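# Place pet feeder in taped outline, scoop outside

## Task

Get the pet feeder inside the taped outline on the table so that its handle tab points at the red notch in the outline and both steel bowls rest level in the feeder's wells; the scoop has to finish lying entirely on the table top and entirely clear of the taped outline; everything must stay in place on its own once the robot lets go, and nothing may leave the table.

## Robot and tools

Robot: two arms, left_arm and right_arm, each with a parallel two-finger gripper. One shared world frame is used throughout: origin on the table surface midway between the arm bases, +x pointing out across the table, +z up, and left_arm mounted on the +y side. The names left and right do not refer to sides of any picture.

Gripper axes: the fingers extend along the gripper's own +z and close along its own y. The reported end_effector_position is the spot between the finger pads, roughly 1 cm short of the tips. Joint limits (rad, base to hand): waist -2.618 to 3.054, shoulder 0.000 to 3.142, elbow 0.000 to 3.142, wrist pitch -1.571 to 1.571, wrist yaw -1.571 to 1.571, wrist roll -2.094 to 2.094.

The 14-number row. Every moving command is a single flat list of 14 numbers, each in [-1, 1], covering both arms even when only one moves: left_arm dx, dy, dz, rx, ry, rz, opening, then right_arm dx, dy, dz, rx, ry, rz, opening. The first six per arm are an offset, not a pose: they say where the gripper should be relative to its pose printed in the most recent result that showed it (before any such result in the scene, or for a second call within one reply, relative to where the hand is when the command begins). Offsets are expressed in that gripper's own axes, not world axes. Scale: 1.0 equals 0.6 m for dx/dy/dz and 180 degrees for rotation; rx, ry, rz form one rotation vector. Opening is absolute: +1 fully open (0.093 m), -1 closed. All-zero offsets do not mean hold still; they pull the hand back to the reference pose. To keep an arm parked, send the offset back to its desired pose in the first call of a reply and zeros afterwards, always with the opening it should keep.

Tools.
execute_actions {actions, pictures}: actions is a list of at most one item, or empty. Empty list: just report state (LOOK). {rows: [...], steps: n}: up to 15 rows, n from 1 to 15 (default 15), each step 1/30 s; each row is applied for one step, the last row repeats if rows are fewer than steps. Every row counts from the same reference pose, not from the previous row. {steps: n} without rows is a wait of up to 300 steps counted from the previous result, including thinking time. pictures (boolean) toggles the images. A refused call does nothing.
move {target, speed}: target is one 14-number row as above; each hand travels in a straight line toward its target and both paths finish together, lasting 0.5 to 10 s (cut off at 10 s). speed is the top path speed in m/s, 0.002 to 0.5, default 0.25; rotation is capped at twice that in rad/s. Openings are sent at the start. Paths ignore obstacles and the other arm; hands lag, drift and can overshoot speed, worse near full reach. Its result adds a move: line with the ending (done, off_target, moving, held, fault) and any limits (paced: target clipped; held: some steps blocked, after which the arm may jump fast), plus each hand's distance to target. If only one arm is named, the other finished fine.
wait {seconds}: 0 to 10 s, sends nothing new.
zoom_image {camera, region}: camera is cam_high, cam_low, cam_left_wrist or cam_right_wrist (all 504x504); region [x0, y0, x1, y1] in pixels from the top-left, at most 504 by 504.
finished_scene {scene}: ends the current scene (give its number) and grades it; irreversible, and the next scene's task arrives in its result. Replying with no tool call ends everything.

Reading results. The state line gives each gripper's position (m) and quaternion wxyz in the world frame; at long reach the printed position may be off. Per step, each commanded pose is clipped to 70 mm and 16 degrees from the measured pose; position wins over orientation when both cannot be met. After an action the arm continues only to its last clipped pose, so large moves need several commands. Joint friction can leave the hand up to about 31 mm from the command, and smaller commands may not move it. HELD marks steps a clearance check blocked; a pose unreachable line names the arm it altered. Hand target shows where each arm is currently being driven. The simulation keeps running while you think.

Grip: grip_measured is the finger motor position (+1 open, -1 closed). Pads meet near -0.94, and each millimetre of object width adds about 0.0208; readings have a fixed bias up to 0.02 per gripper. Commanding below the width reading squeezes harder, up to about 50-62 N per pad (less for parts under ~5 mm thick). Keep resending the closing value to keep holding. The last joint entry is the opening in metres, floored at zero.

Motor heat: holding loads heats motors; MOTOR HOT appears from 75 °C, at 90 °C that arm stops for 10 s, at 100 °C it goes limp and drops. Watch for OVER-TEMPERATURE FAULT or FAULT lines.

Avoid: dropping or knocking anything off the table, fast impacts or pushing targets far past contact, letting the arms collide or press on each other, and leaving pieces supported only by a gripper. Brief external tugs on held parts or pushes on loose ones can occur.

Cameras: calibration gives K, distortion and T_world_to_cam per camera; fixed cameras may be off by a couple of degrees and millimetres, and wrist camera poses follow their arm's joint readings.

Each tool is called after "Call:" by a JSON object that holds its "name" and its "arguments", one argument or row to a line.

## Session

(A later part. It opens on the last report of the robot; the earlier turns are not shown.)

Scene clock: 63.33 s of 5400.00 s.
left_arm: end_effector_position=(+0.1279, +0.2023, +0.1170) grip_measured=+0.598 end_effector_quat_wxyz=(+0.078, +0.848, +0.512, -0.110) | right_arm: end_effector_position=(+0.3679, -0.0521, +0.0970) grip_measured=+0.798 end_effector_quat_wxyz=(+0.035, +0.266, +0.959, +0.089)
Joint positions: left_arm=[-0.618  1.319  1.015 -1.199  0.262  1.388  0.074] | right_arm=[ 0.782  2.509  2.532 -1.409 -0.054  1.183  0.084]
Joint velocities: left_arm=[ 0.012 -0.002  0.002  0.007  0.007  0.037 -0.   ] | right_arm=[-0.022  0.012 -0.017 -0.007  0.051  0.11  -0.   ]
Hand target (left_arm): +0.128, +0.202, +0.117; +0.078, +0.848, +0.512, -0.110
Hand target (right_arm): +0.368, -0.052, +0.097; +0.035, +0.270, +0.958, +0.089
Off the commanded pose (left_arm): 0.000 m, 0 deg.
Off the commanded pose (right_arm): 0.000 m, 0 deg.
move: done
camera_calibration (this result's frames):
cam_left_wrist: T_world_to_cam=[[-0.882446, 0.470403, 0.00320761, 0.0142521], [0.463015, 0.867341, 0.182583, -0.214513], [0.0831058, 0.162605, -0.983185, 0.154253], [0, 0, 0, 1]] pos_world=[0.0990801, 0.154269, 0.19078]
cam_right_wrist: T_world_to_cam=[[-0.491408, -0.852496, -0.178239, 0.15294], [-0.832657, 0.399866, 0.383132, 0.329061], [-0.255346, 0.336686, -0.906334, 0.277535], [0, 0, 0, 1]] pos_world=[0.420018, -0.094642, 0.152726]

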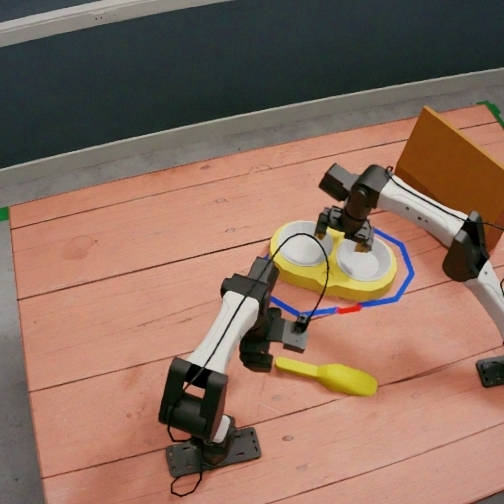

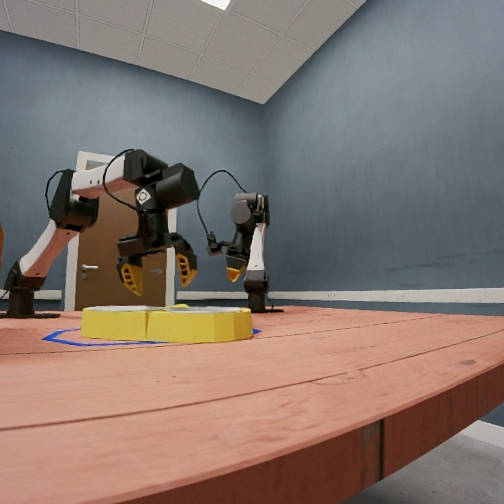

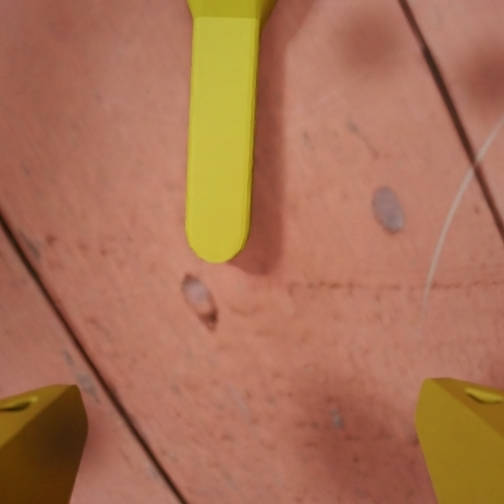

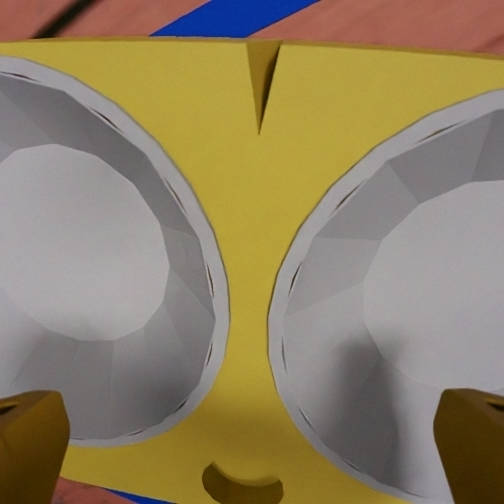

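Call:
{"name": "move", "arguments": {
  "target": [0,0,0,0,0,0,0.6,0.005,0,0.12,0.03,0,-0.02,0.8],
  "speed": 0.08
}}

Call:
{"name": "move", "arguments": {
  "target": [0,0,0,0,0,0,0.6,0,0,0.01,0,0,0,0.3]
}}

Call:
{"name": "move", "arguments": {
  "target": [0,0,0,0,0,0,0.6,0.035,-0.04,0.02,0,0,-0.16,0.3],
  "speed": 0.1
}}

Scene clock: 65.57 s of 5400.00 s.
left_arm: end_effector_position=(+0.1279, +0.2023, +0.1170) grip_measured=+0.598 end_effector_quat_wxyz=(+0.078, +0.848, +0.512, -0.110) | right_arm: end_effector_position=(+0.3770, -0.0414, +0.0411) grip_measured=+0.798 end_effector_quat_wxyz=(+0.031, +0.245, +0.967, +0.058)
Joint positions: left_arm=[-0.618  1.319  1.015 -1.199  0.262  1.388  0.074] | right_arm=[ 0.797  2.679  2.638 -1.401 -0.025  1.149  0.084]
Joint velocities: left_arm=[-0.022 -0.007 -0.012 -0.037  0.007 -0.066  0.   ] | right_arm=[ 0.012 -0.007  0.042  0.007  0.037 -0.037  0.   ]
Hand target (left_arm): +0.128, +0.202, +0.117; +0.078, +0.848, +0.512, -0.110
Hand target (right_arm): +0.374, -0.040, +0.026; +0.026, +0.238, +0.970, +0.044
Off the commanded pose (left_arm): 0.000 m, 0 deg.
Off the commanded pose (right_arm): 0.015 m, 2 deg.
move: off_target (right_arm)
camera_calibration (this result's frames):
cam_left_wrist: T_world_to_cam=[[-0.882446, 0.470403, 0.00320761, 0.0142521], [0.463015, 0.867341, 0.182583, -0.214513], [0.0831058, 0.162605, -0.983185, 0.154253], [0, 0, 0, 1]] pos_world=[0.0990801, 0.154269, 0.19078]
cam_right_wrist: T_world_to_cam=[[-0.456359, -0.882209, -0.115945, 0.139556], [-0.841519, 0.385581, 0.378383, 0.356689], [-0.289106, 0.270249, -0.918359, 0.236098], [0, 0, 0, 1]] pos_world=[0.432105, -0.0782205, 0.0980383]

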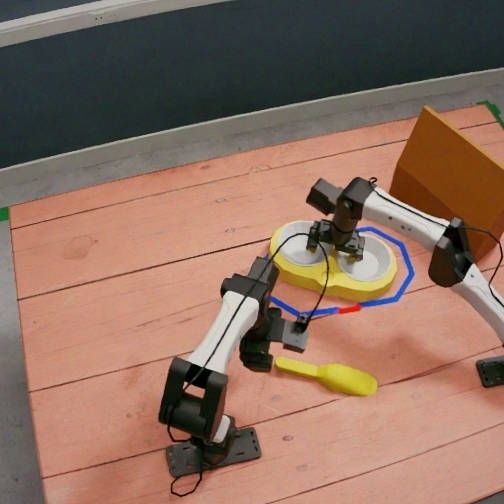

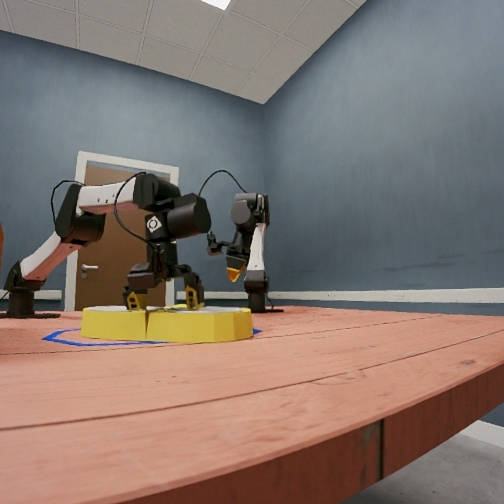

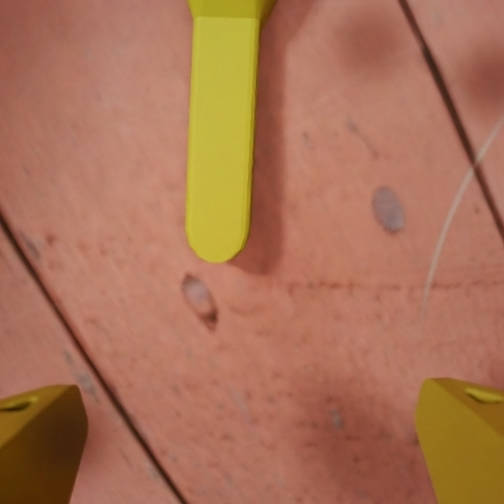

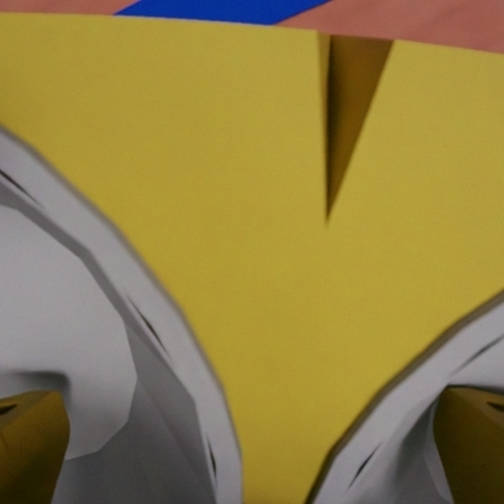

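Scene clock: 66.27 s of 5400.00 s.
left_arm: end_effector_position=(+0.1279, +0.2023, +0.1170) grip_measured=+0.598 end_effector_quat_wxyz=(+0.078, +0.848, +0.512, -0.110) | right_arm: end_effector_position=(+0.3764, -0.0420, +0.0412) grip_measured=+0.304 end_effector_quat_wxyz=(+0.030, +0.246, +0.967, +0.057)
Joint positions: left_arm=[-0.618  1.319  1.015 -1.199  0.262  1.388  0.074] | right_arm=[ 0.797  2.678  2.638 -1.404 -0.024  1.15   0.06 ]
Joint velocities: left_arm=[ 0.002 -0.002  0.002 -0.095 -0.037  0.022  0.001] | right_arm=[-0.017 -0.002  0.012 -0.022 -0.022 -0.007 -0.001]
Hand target (left_arm): +0.128, +0.202, +0.117; +0.078, +0.848, +0.512, -0.110
Hand target (right_arm): +0.377, -0.041, +0.035; +0.030, +0.245, +0.967, +0.058
Off the commanded pose (left_arm): 0.000 m, 0 deg.
Off the commanded pose (right_arm): 0.006 m, 0 deg.
move: done
camera_calibration (this result's frames):
cam_left_wrist: T_world_to_cam=[[-0.882446, 0.470403, 0.00320761, 0.0142521], [0.463015, 0.867341, 0.182583, -0.214513], [0.0831058, 0.162605, -0.983185, 0.154253], [0, 0, 0, 1]] pos_world=[0.0990801, 0.154269, 0.19078]
cam_right_wrist: T_world_to_cam=[[-0.457668, -0.881903, -0.113081, 0.13921], [-0.840186, 0.387354, 0.379532, 0.355886], [-0.290908, 0.268709, -0.918242, 0.23676], [0, 0, 0, 1]] pos_world=[0.431598, -0.0787034, 0.0980746]

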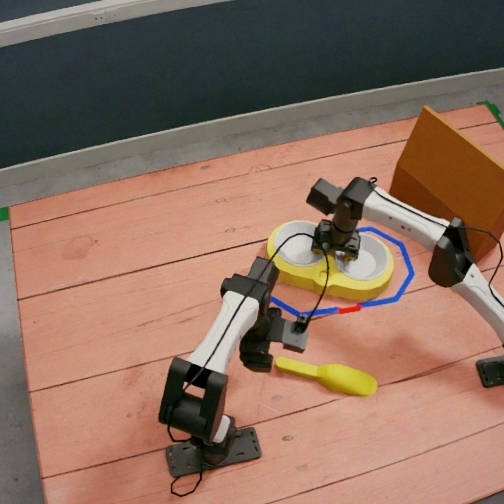

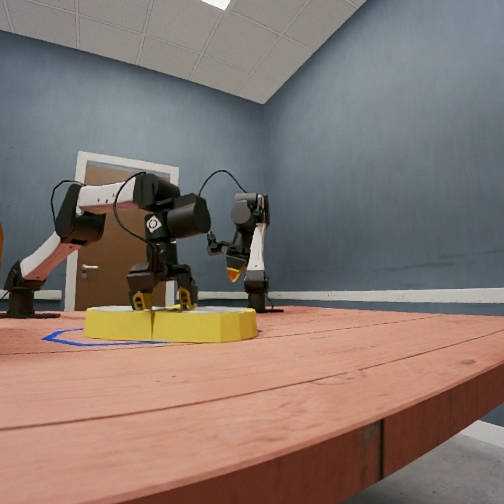

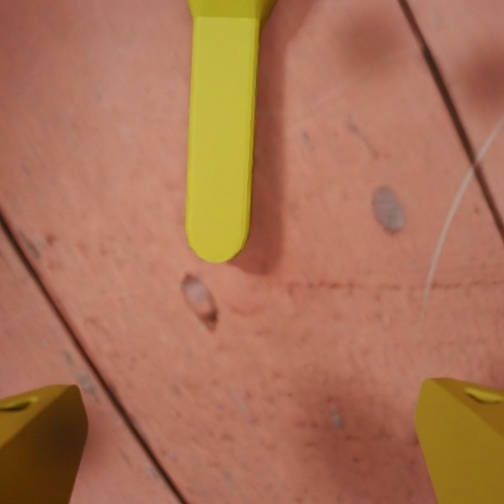

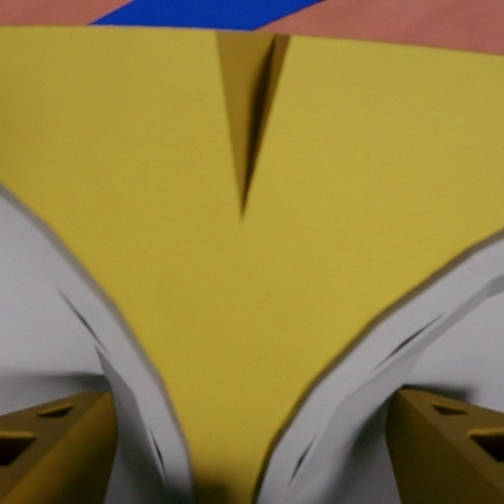

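Scene clock: 69.17 s of 5400.00 s.
left_arm: end_effector_position=(+0.1279, +0.2023, +0.1170) grip_measured=+0.598 end_effector_quat_wxyz=(+0.078, +0.848, +0.512, -0.110) | right_arm: end_effector_position=(+0.3621, -0.0493, +0.0430) grip_measured=+0.302 end_effector_quat_wxyz=(+0.064, +0.015, +0.996, +0.067)
Joint positions: left_arm=[-0.618  1.319  1.015 -1.199  0.262  1.388  0.074] | right_arm=[ 0.802  2.441  2.19  -1.137 -0.024  0.689  0.06 ]
Joint velocities: left_arm=[-0.002  0.002  0.002 -0.051  0.051 -0.007  0.001] | right_arm=[-0.007 -0.007 -0.027 -0.007  0.022 -0.066 -0.002]
Hand target (left_arm): +0.128, +0.202, +0.117; +0.078, +0.848, +0.512, -0.110
Hand target (right_arm): +0.349, -0.051, +0.026; +0.043, -0.003, +0.998, +0.048
Off the commanded pose (left_arm): 0.000 m, 0 deg.
Off the commanded pose (right_arm): 0.023 m, 4 deg.
move: off_target (right_arm)
camera_calibration (this result's frames):
cam_left_wrist: T_world_to_cam=[[-0.882446, 0.470403, 0.00320761, 0.0142521], [0.463015, 0.867341, 0.182583, -0.214513], [0.0831058, 0.162605, -0.983185, 0.154253], [0, 0, 0, 1]] pos_world=[0.0990801, 0.154269, 0.19078]
cam_right_wrist: T_world_to_cam=[[-0.00593877, -0.992656, -0.120824, -0.0423534], [-0.95711, -0.029357, 0.288234, 0.371813], [-0.289664, 0.117353, -0.949907, 0.229623], [0, 0, 0, 1]] pos_world=[0.422128, -0.0580741, 0.105834]

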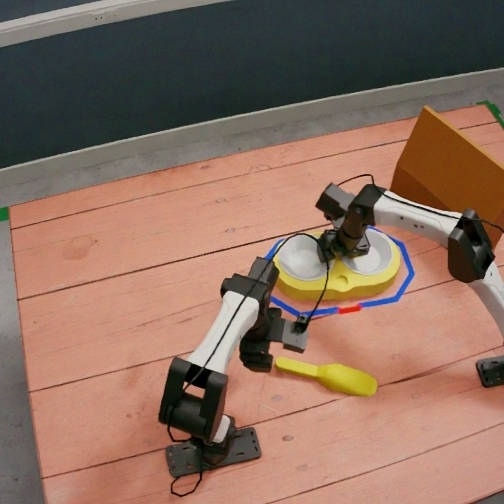

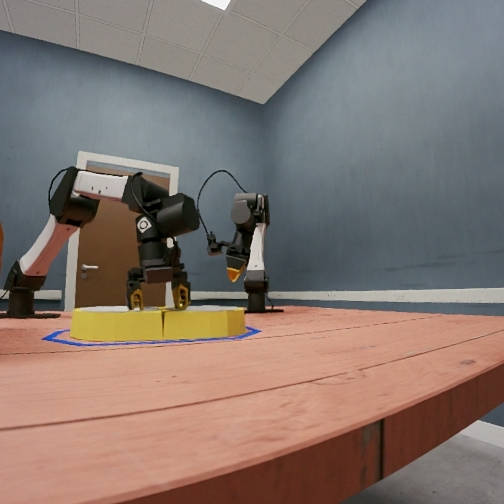

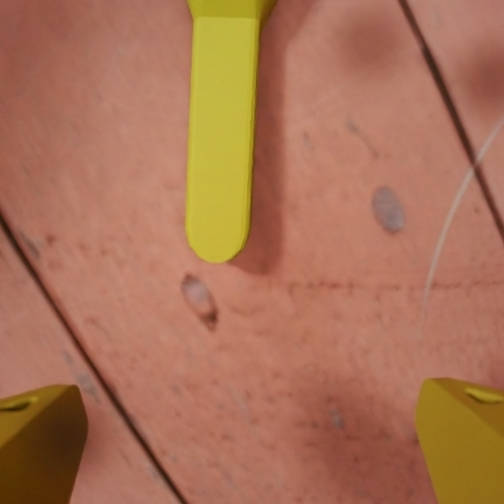

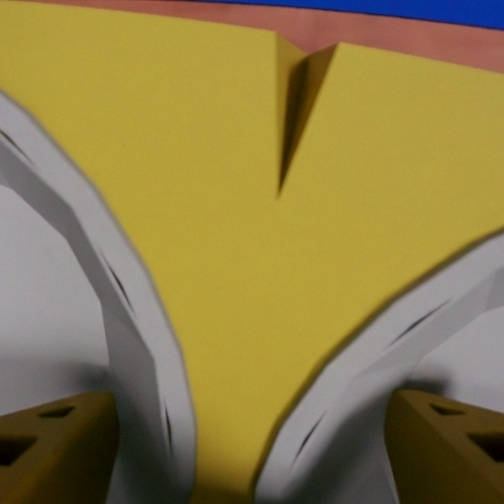

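A few degrees more and slightly nearer, then release.

Call:
{"name": "move", "arguments": {
  "target": [0,0,0,0,0,0,0.6,0.03,-0.005,0.01,0,0,-0.04,0.3],
  "speed": 0.08
}}

Call:
{"name": "move", "arguments": {
  "target": [0,0,0,0,0,0,0.6,0,0,0,0,0,0.04,0.8]
}}

Call:
{"name": "move", "arguments": {
  "target": [0.08,-0.08,0,0,0,0,0.6,-0.06,0,-0.2,0,-0.04,0,0.8],
  "speed": 0.2
}}

Call:
{"name": "zoom_image", "arguments": {
  "camera": "cam_high",
  "region": [240, 190, 440, 340]
}}

Scene clock: 70.90 s of 5400.00 s.
left_arm: end_effector_position=(+0.1279, +0.2023, +0.1170) grip_measured=+0.598 end_effector_quat_wxyz=(+0.078, +0.848, +0.512, -0.110) | right_arm: end_effector_position=(+0.3561, -0.0510, +0.0443) grip_measured=+0.302 end_effector_quat_wxyz=(+0.080, -0.032, +0.994, +0.074)
Joint positions: left_arm=[-0.618  1.319  1.015 -1.199  0.262  1.388  0.074] | right_arm=[ 0.807  2.367  2.058 -1.045 -0.024  0.599  0.06 ]
Joint velocities: left_arm=[ 0.017 -0.002 -0.002  0.022  0.051  0.022  0.   ] | right_arm=[-0.007 -0.017 -0.012 -0.037 -0.037 -0.037  0.   ]
Hand target (left_arm): +0.128, +0.202, +0.117; +0.078, +0.848, +0.512, -0.110
Hand target (right_arm): +0.345, -0.051, +0.035; +0.068, -0.047, +0.995, +0.062
Off the commanded pose (left_arm): 0.000 m, 0 deg.
Off the commanded pose (right_arm): 0.015 m, 3 deg.
move: off_target (right_arm)
camera_calibration (this result's frames):
cam_left_wrist: T_world_to_cam=[[-0.882446, 0.470403, 0.00320761, 0.0142521], [0.463015, 0.867341, 0.182583, -0.214513], [0.0831058, 0.162605, -0.983185, 0.154253], [0, 0, 0, 1]] pos_world=[0.0990801, 0.154269, 0.19078]
cam_right_wrist: T_world_to_cam=[[0.0905008, -0.987784, -0.126859, -0.0777048], [-0.960749, -0.120138, 0.250058, 0.363984], [-0.262244, 0.0992496, -0.959884, 0.219125], [0, 0, 0, 1]] pos_world=[0.414194, -0.0547752, 0.10946]

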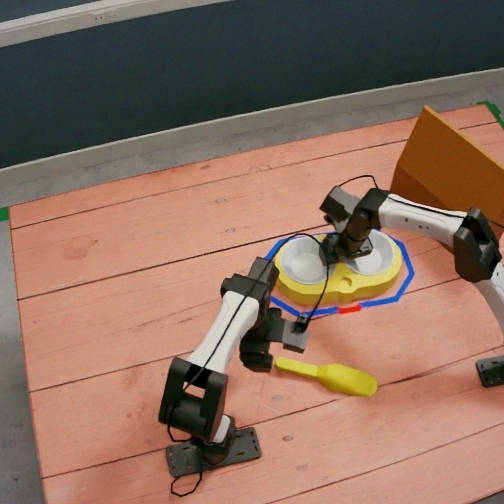

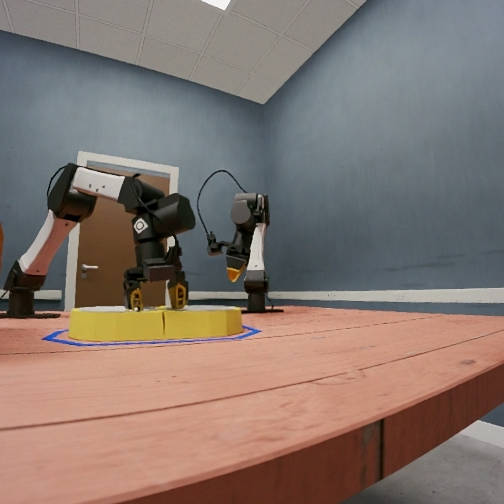

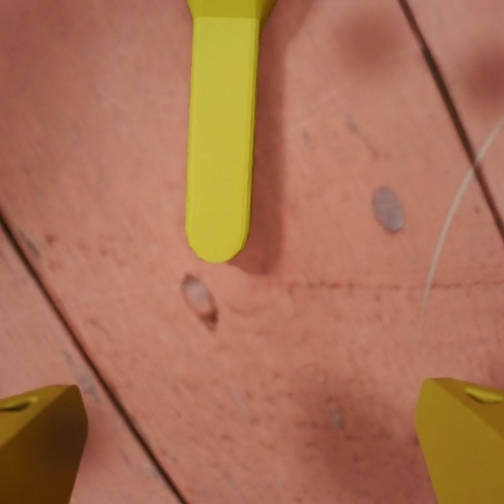

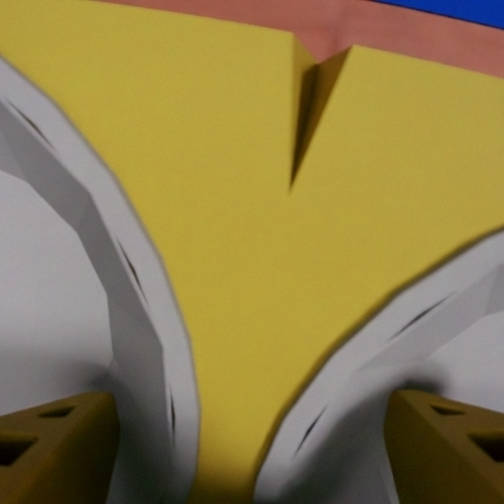

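Scene clock: 71.77 s of 5400.00 s.
left_arm: end_effector_position=(+0.1279, +0.2023, +0.1170) grip_measured=+0.598 end_effector_quat_wxyz=(+0.078, +0.848, +0.512, -0.110) | right_arm: end_effector_position=(+0.3562, -0.0510, +0.0445) grip_measured=+0.798 end_effector_quat_wxyz=(+0.076, +0.027, +0.994, +0.078)
Joint positions: left_arm=[-0.618  1.319  1.015 -1.199  0.262  1.388  0.074] | right_arm=[ 0.807  2.366  2.058 -1.045 -0.024  0.717  0.083]
Joint velocities: left_arm=[-0.017 -0.012 -0.007 -0.022  0.007  0.022 -0.001] | right_arm=[ 0.007  0.002  0.012 -0.007 -0.007  0.037 -0.   ]
Hand target (left_arm): +0.128, +0.202, +0.117; +0.078, +0.848, +0.512, -0.110
Hand target (right_arm): +0.356, -0.051, +0.044; +0.076, +0.030, +0.994, +0.078
Off the commanded pose (left_arm): 0.000 m, 0 deg.
Off the commanded pose (right_arm): 0.000 m, 0 deg.
move: done
camera_calibration (this result's frames):
cam_left_wrist: T_world_to_cam=[[-0.882446, 0.470403, 0.00320761, 0.0142521], [0.463015, 0.867341, 0.182583, -0.214513], [0.0831058, 0.162605, -0.983185, 0.154253], [0, 0, 0, 1]] pos_world=[0.0990801, 0.154269, 0.19078]
cam_right_wrist: T_world_to_cam=[[-0.0261379, -0.988966, -0.145816, -0.0353407], [-0.963936, -0.0137112, 0.265781, 0.369821], [-0.264848, 0.147504, -0.952942, 0.222388], [0, 0, 0, 1]] pos_world=[0.414459, -0.0626833, 0.108478]

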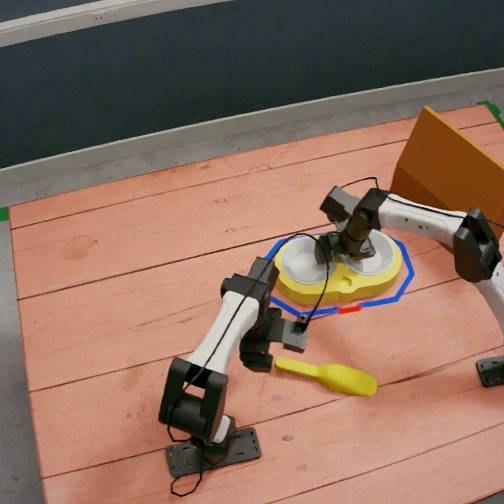

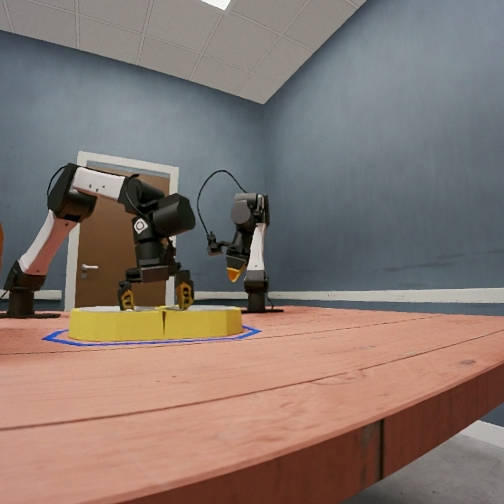

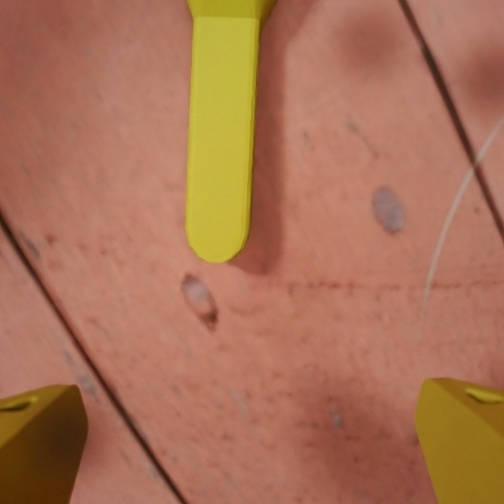

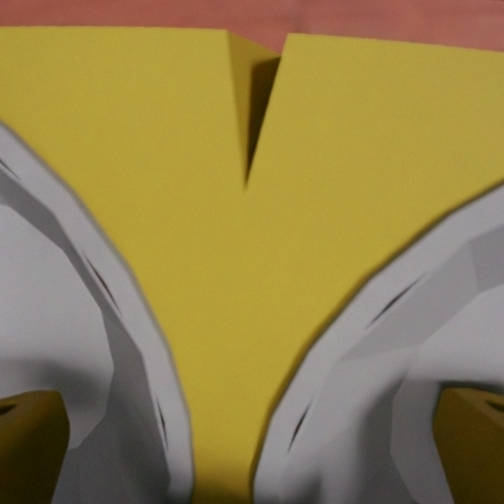

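Scene clock: 73.23 s of 5400.00 s.
left_arm: end_effector_position=(+0.1130, +0.2603, +0.1068) grip_measured=+0.598 end_effector_quat_wxyz=(+0.086, +0.849, +0.510, -0.106) | right_arm: end_effector_position=(+0.3679, -0.0670, +0.1763) grip_measured=+0.798 end_effector_quat_wxyz=(+0.145, +0.029, +0.985, +0.090)
Joint positions: left_arm=[-0.395  1.146  0.862 -1.262  0.272  1.621  0.074] | right_arm=[ 0.789  2.309  2.459 -1.379  0.04   0.695  0.083]
Joint velocities: left_arm=[-0.002 -0.012 -0.002 -0.037  0.007  0.007  0.001] | right_arm=[ 0.007  0.007  0.002 -0.051 -0.037 -0.051 -0.001]
Hand target (left_arm): +0.107, +0.264, +0.103; +0.081, +0.847, +0.513, -0.112
Hand target (right_arm): +0.371, -0.072, +0.167; +0.139, +0.031, +0.987, +0.077
Off the commanded pose (left_arm): 0.009 m, 1 deg.
Off the commanded pose (right_arm): 0.012 m, 2 deg.
move: off_target (right_arm)
camera_calibration (this result's frames):
cam_left_wrist: T_world_to_cam=[[-0.881127, 0.472639, -0.0150576, -0.0249394], [0.462371, 0.867786, 0.182101, -0.256114], [0.0991347, 0.153492, -0.983165, 0.136589], [0, 0, 0, 1]] pos_world=[0.0829042, 0.213074, 0.180553]
cam_right_wrist: T_world_to_cam=[[-0.0175717, -0.985373, -0.169505, -0.0303514], [-0.991674, -0.00445499, 0.1287, 0.380928], [-0.127572, 0.170355, -0.97709, 0.308699], [0, 0, 0, 1]] pos_world=[0.416605, -0.0807988, 0.247456]

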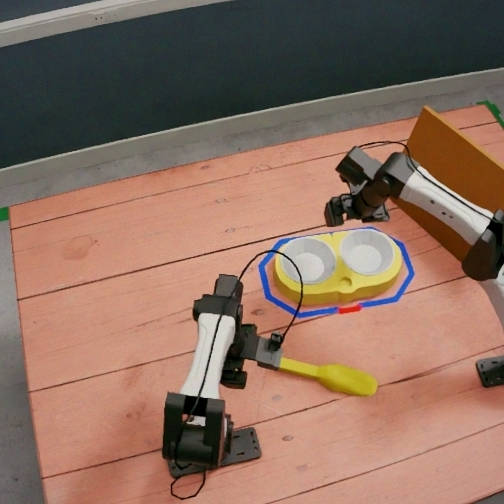

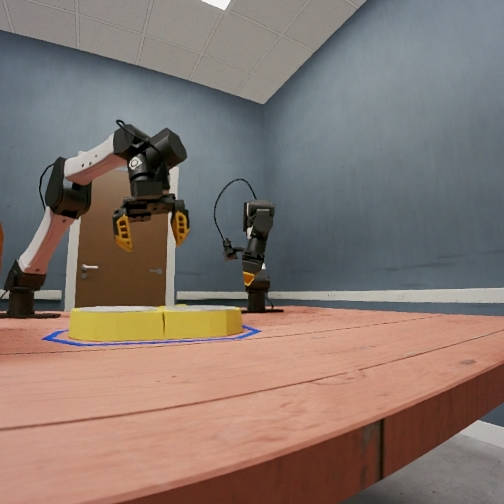

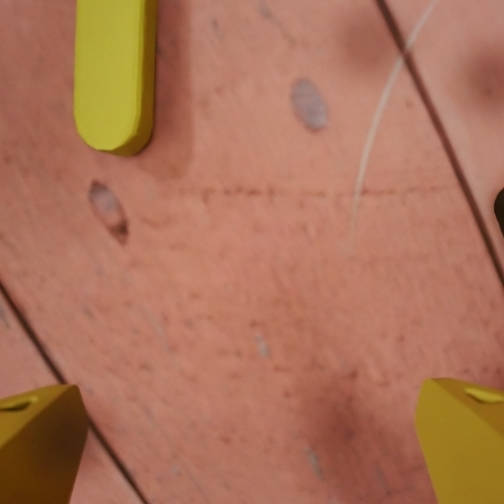

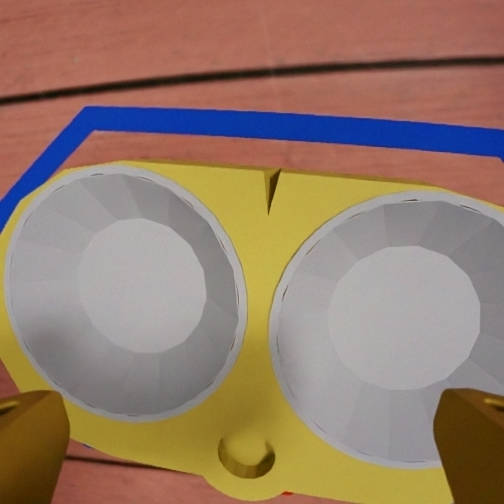

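Region (240, 190, 440, 340) of cam_high's 504x504 image, scaled by 2.520, with more detail than that image has; it fills the top 378 rows of this view, and the rest is white.

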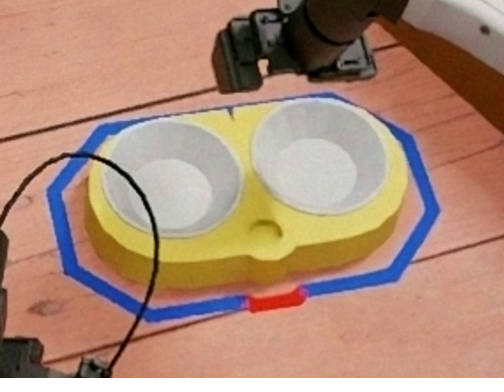

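Call:
{"name": "finished_scene", "arguments": {
  "scene": 2
}}

The scene is finished: the task was done.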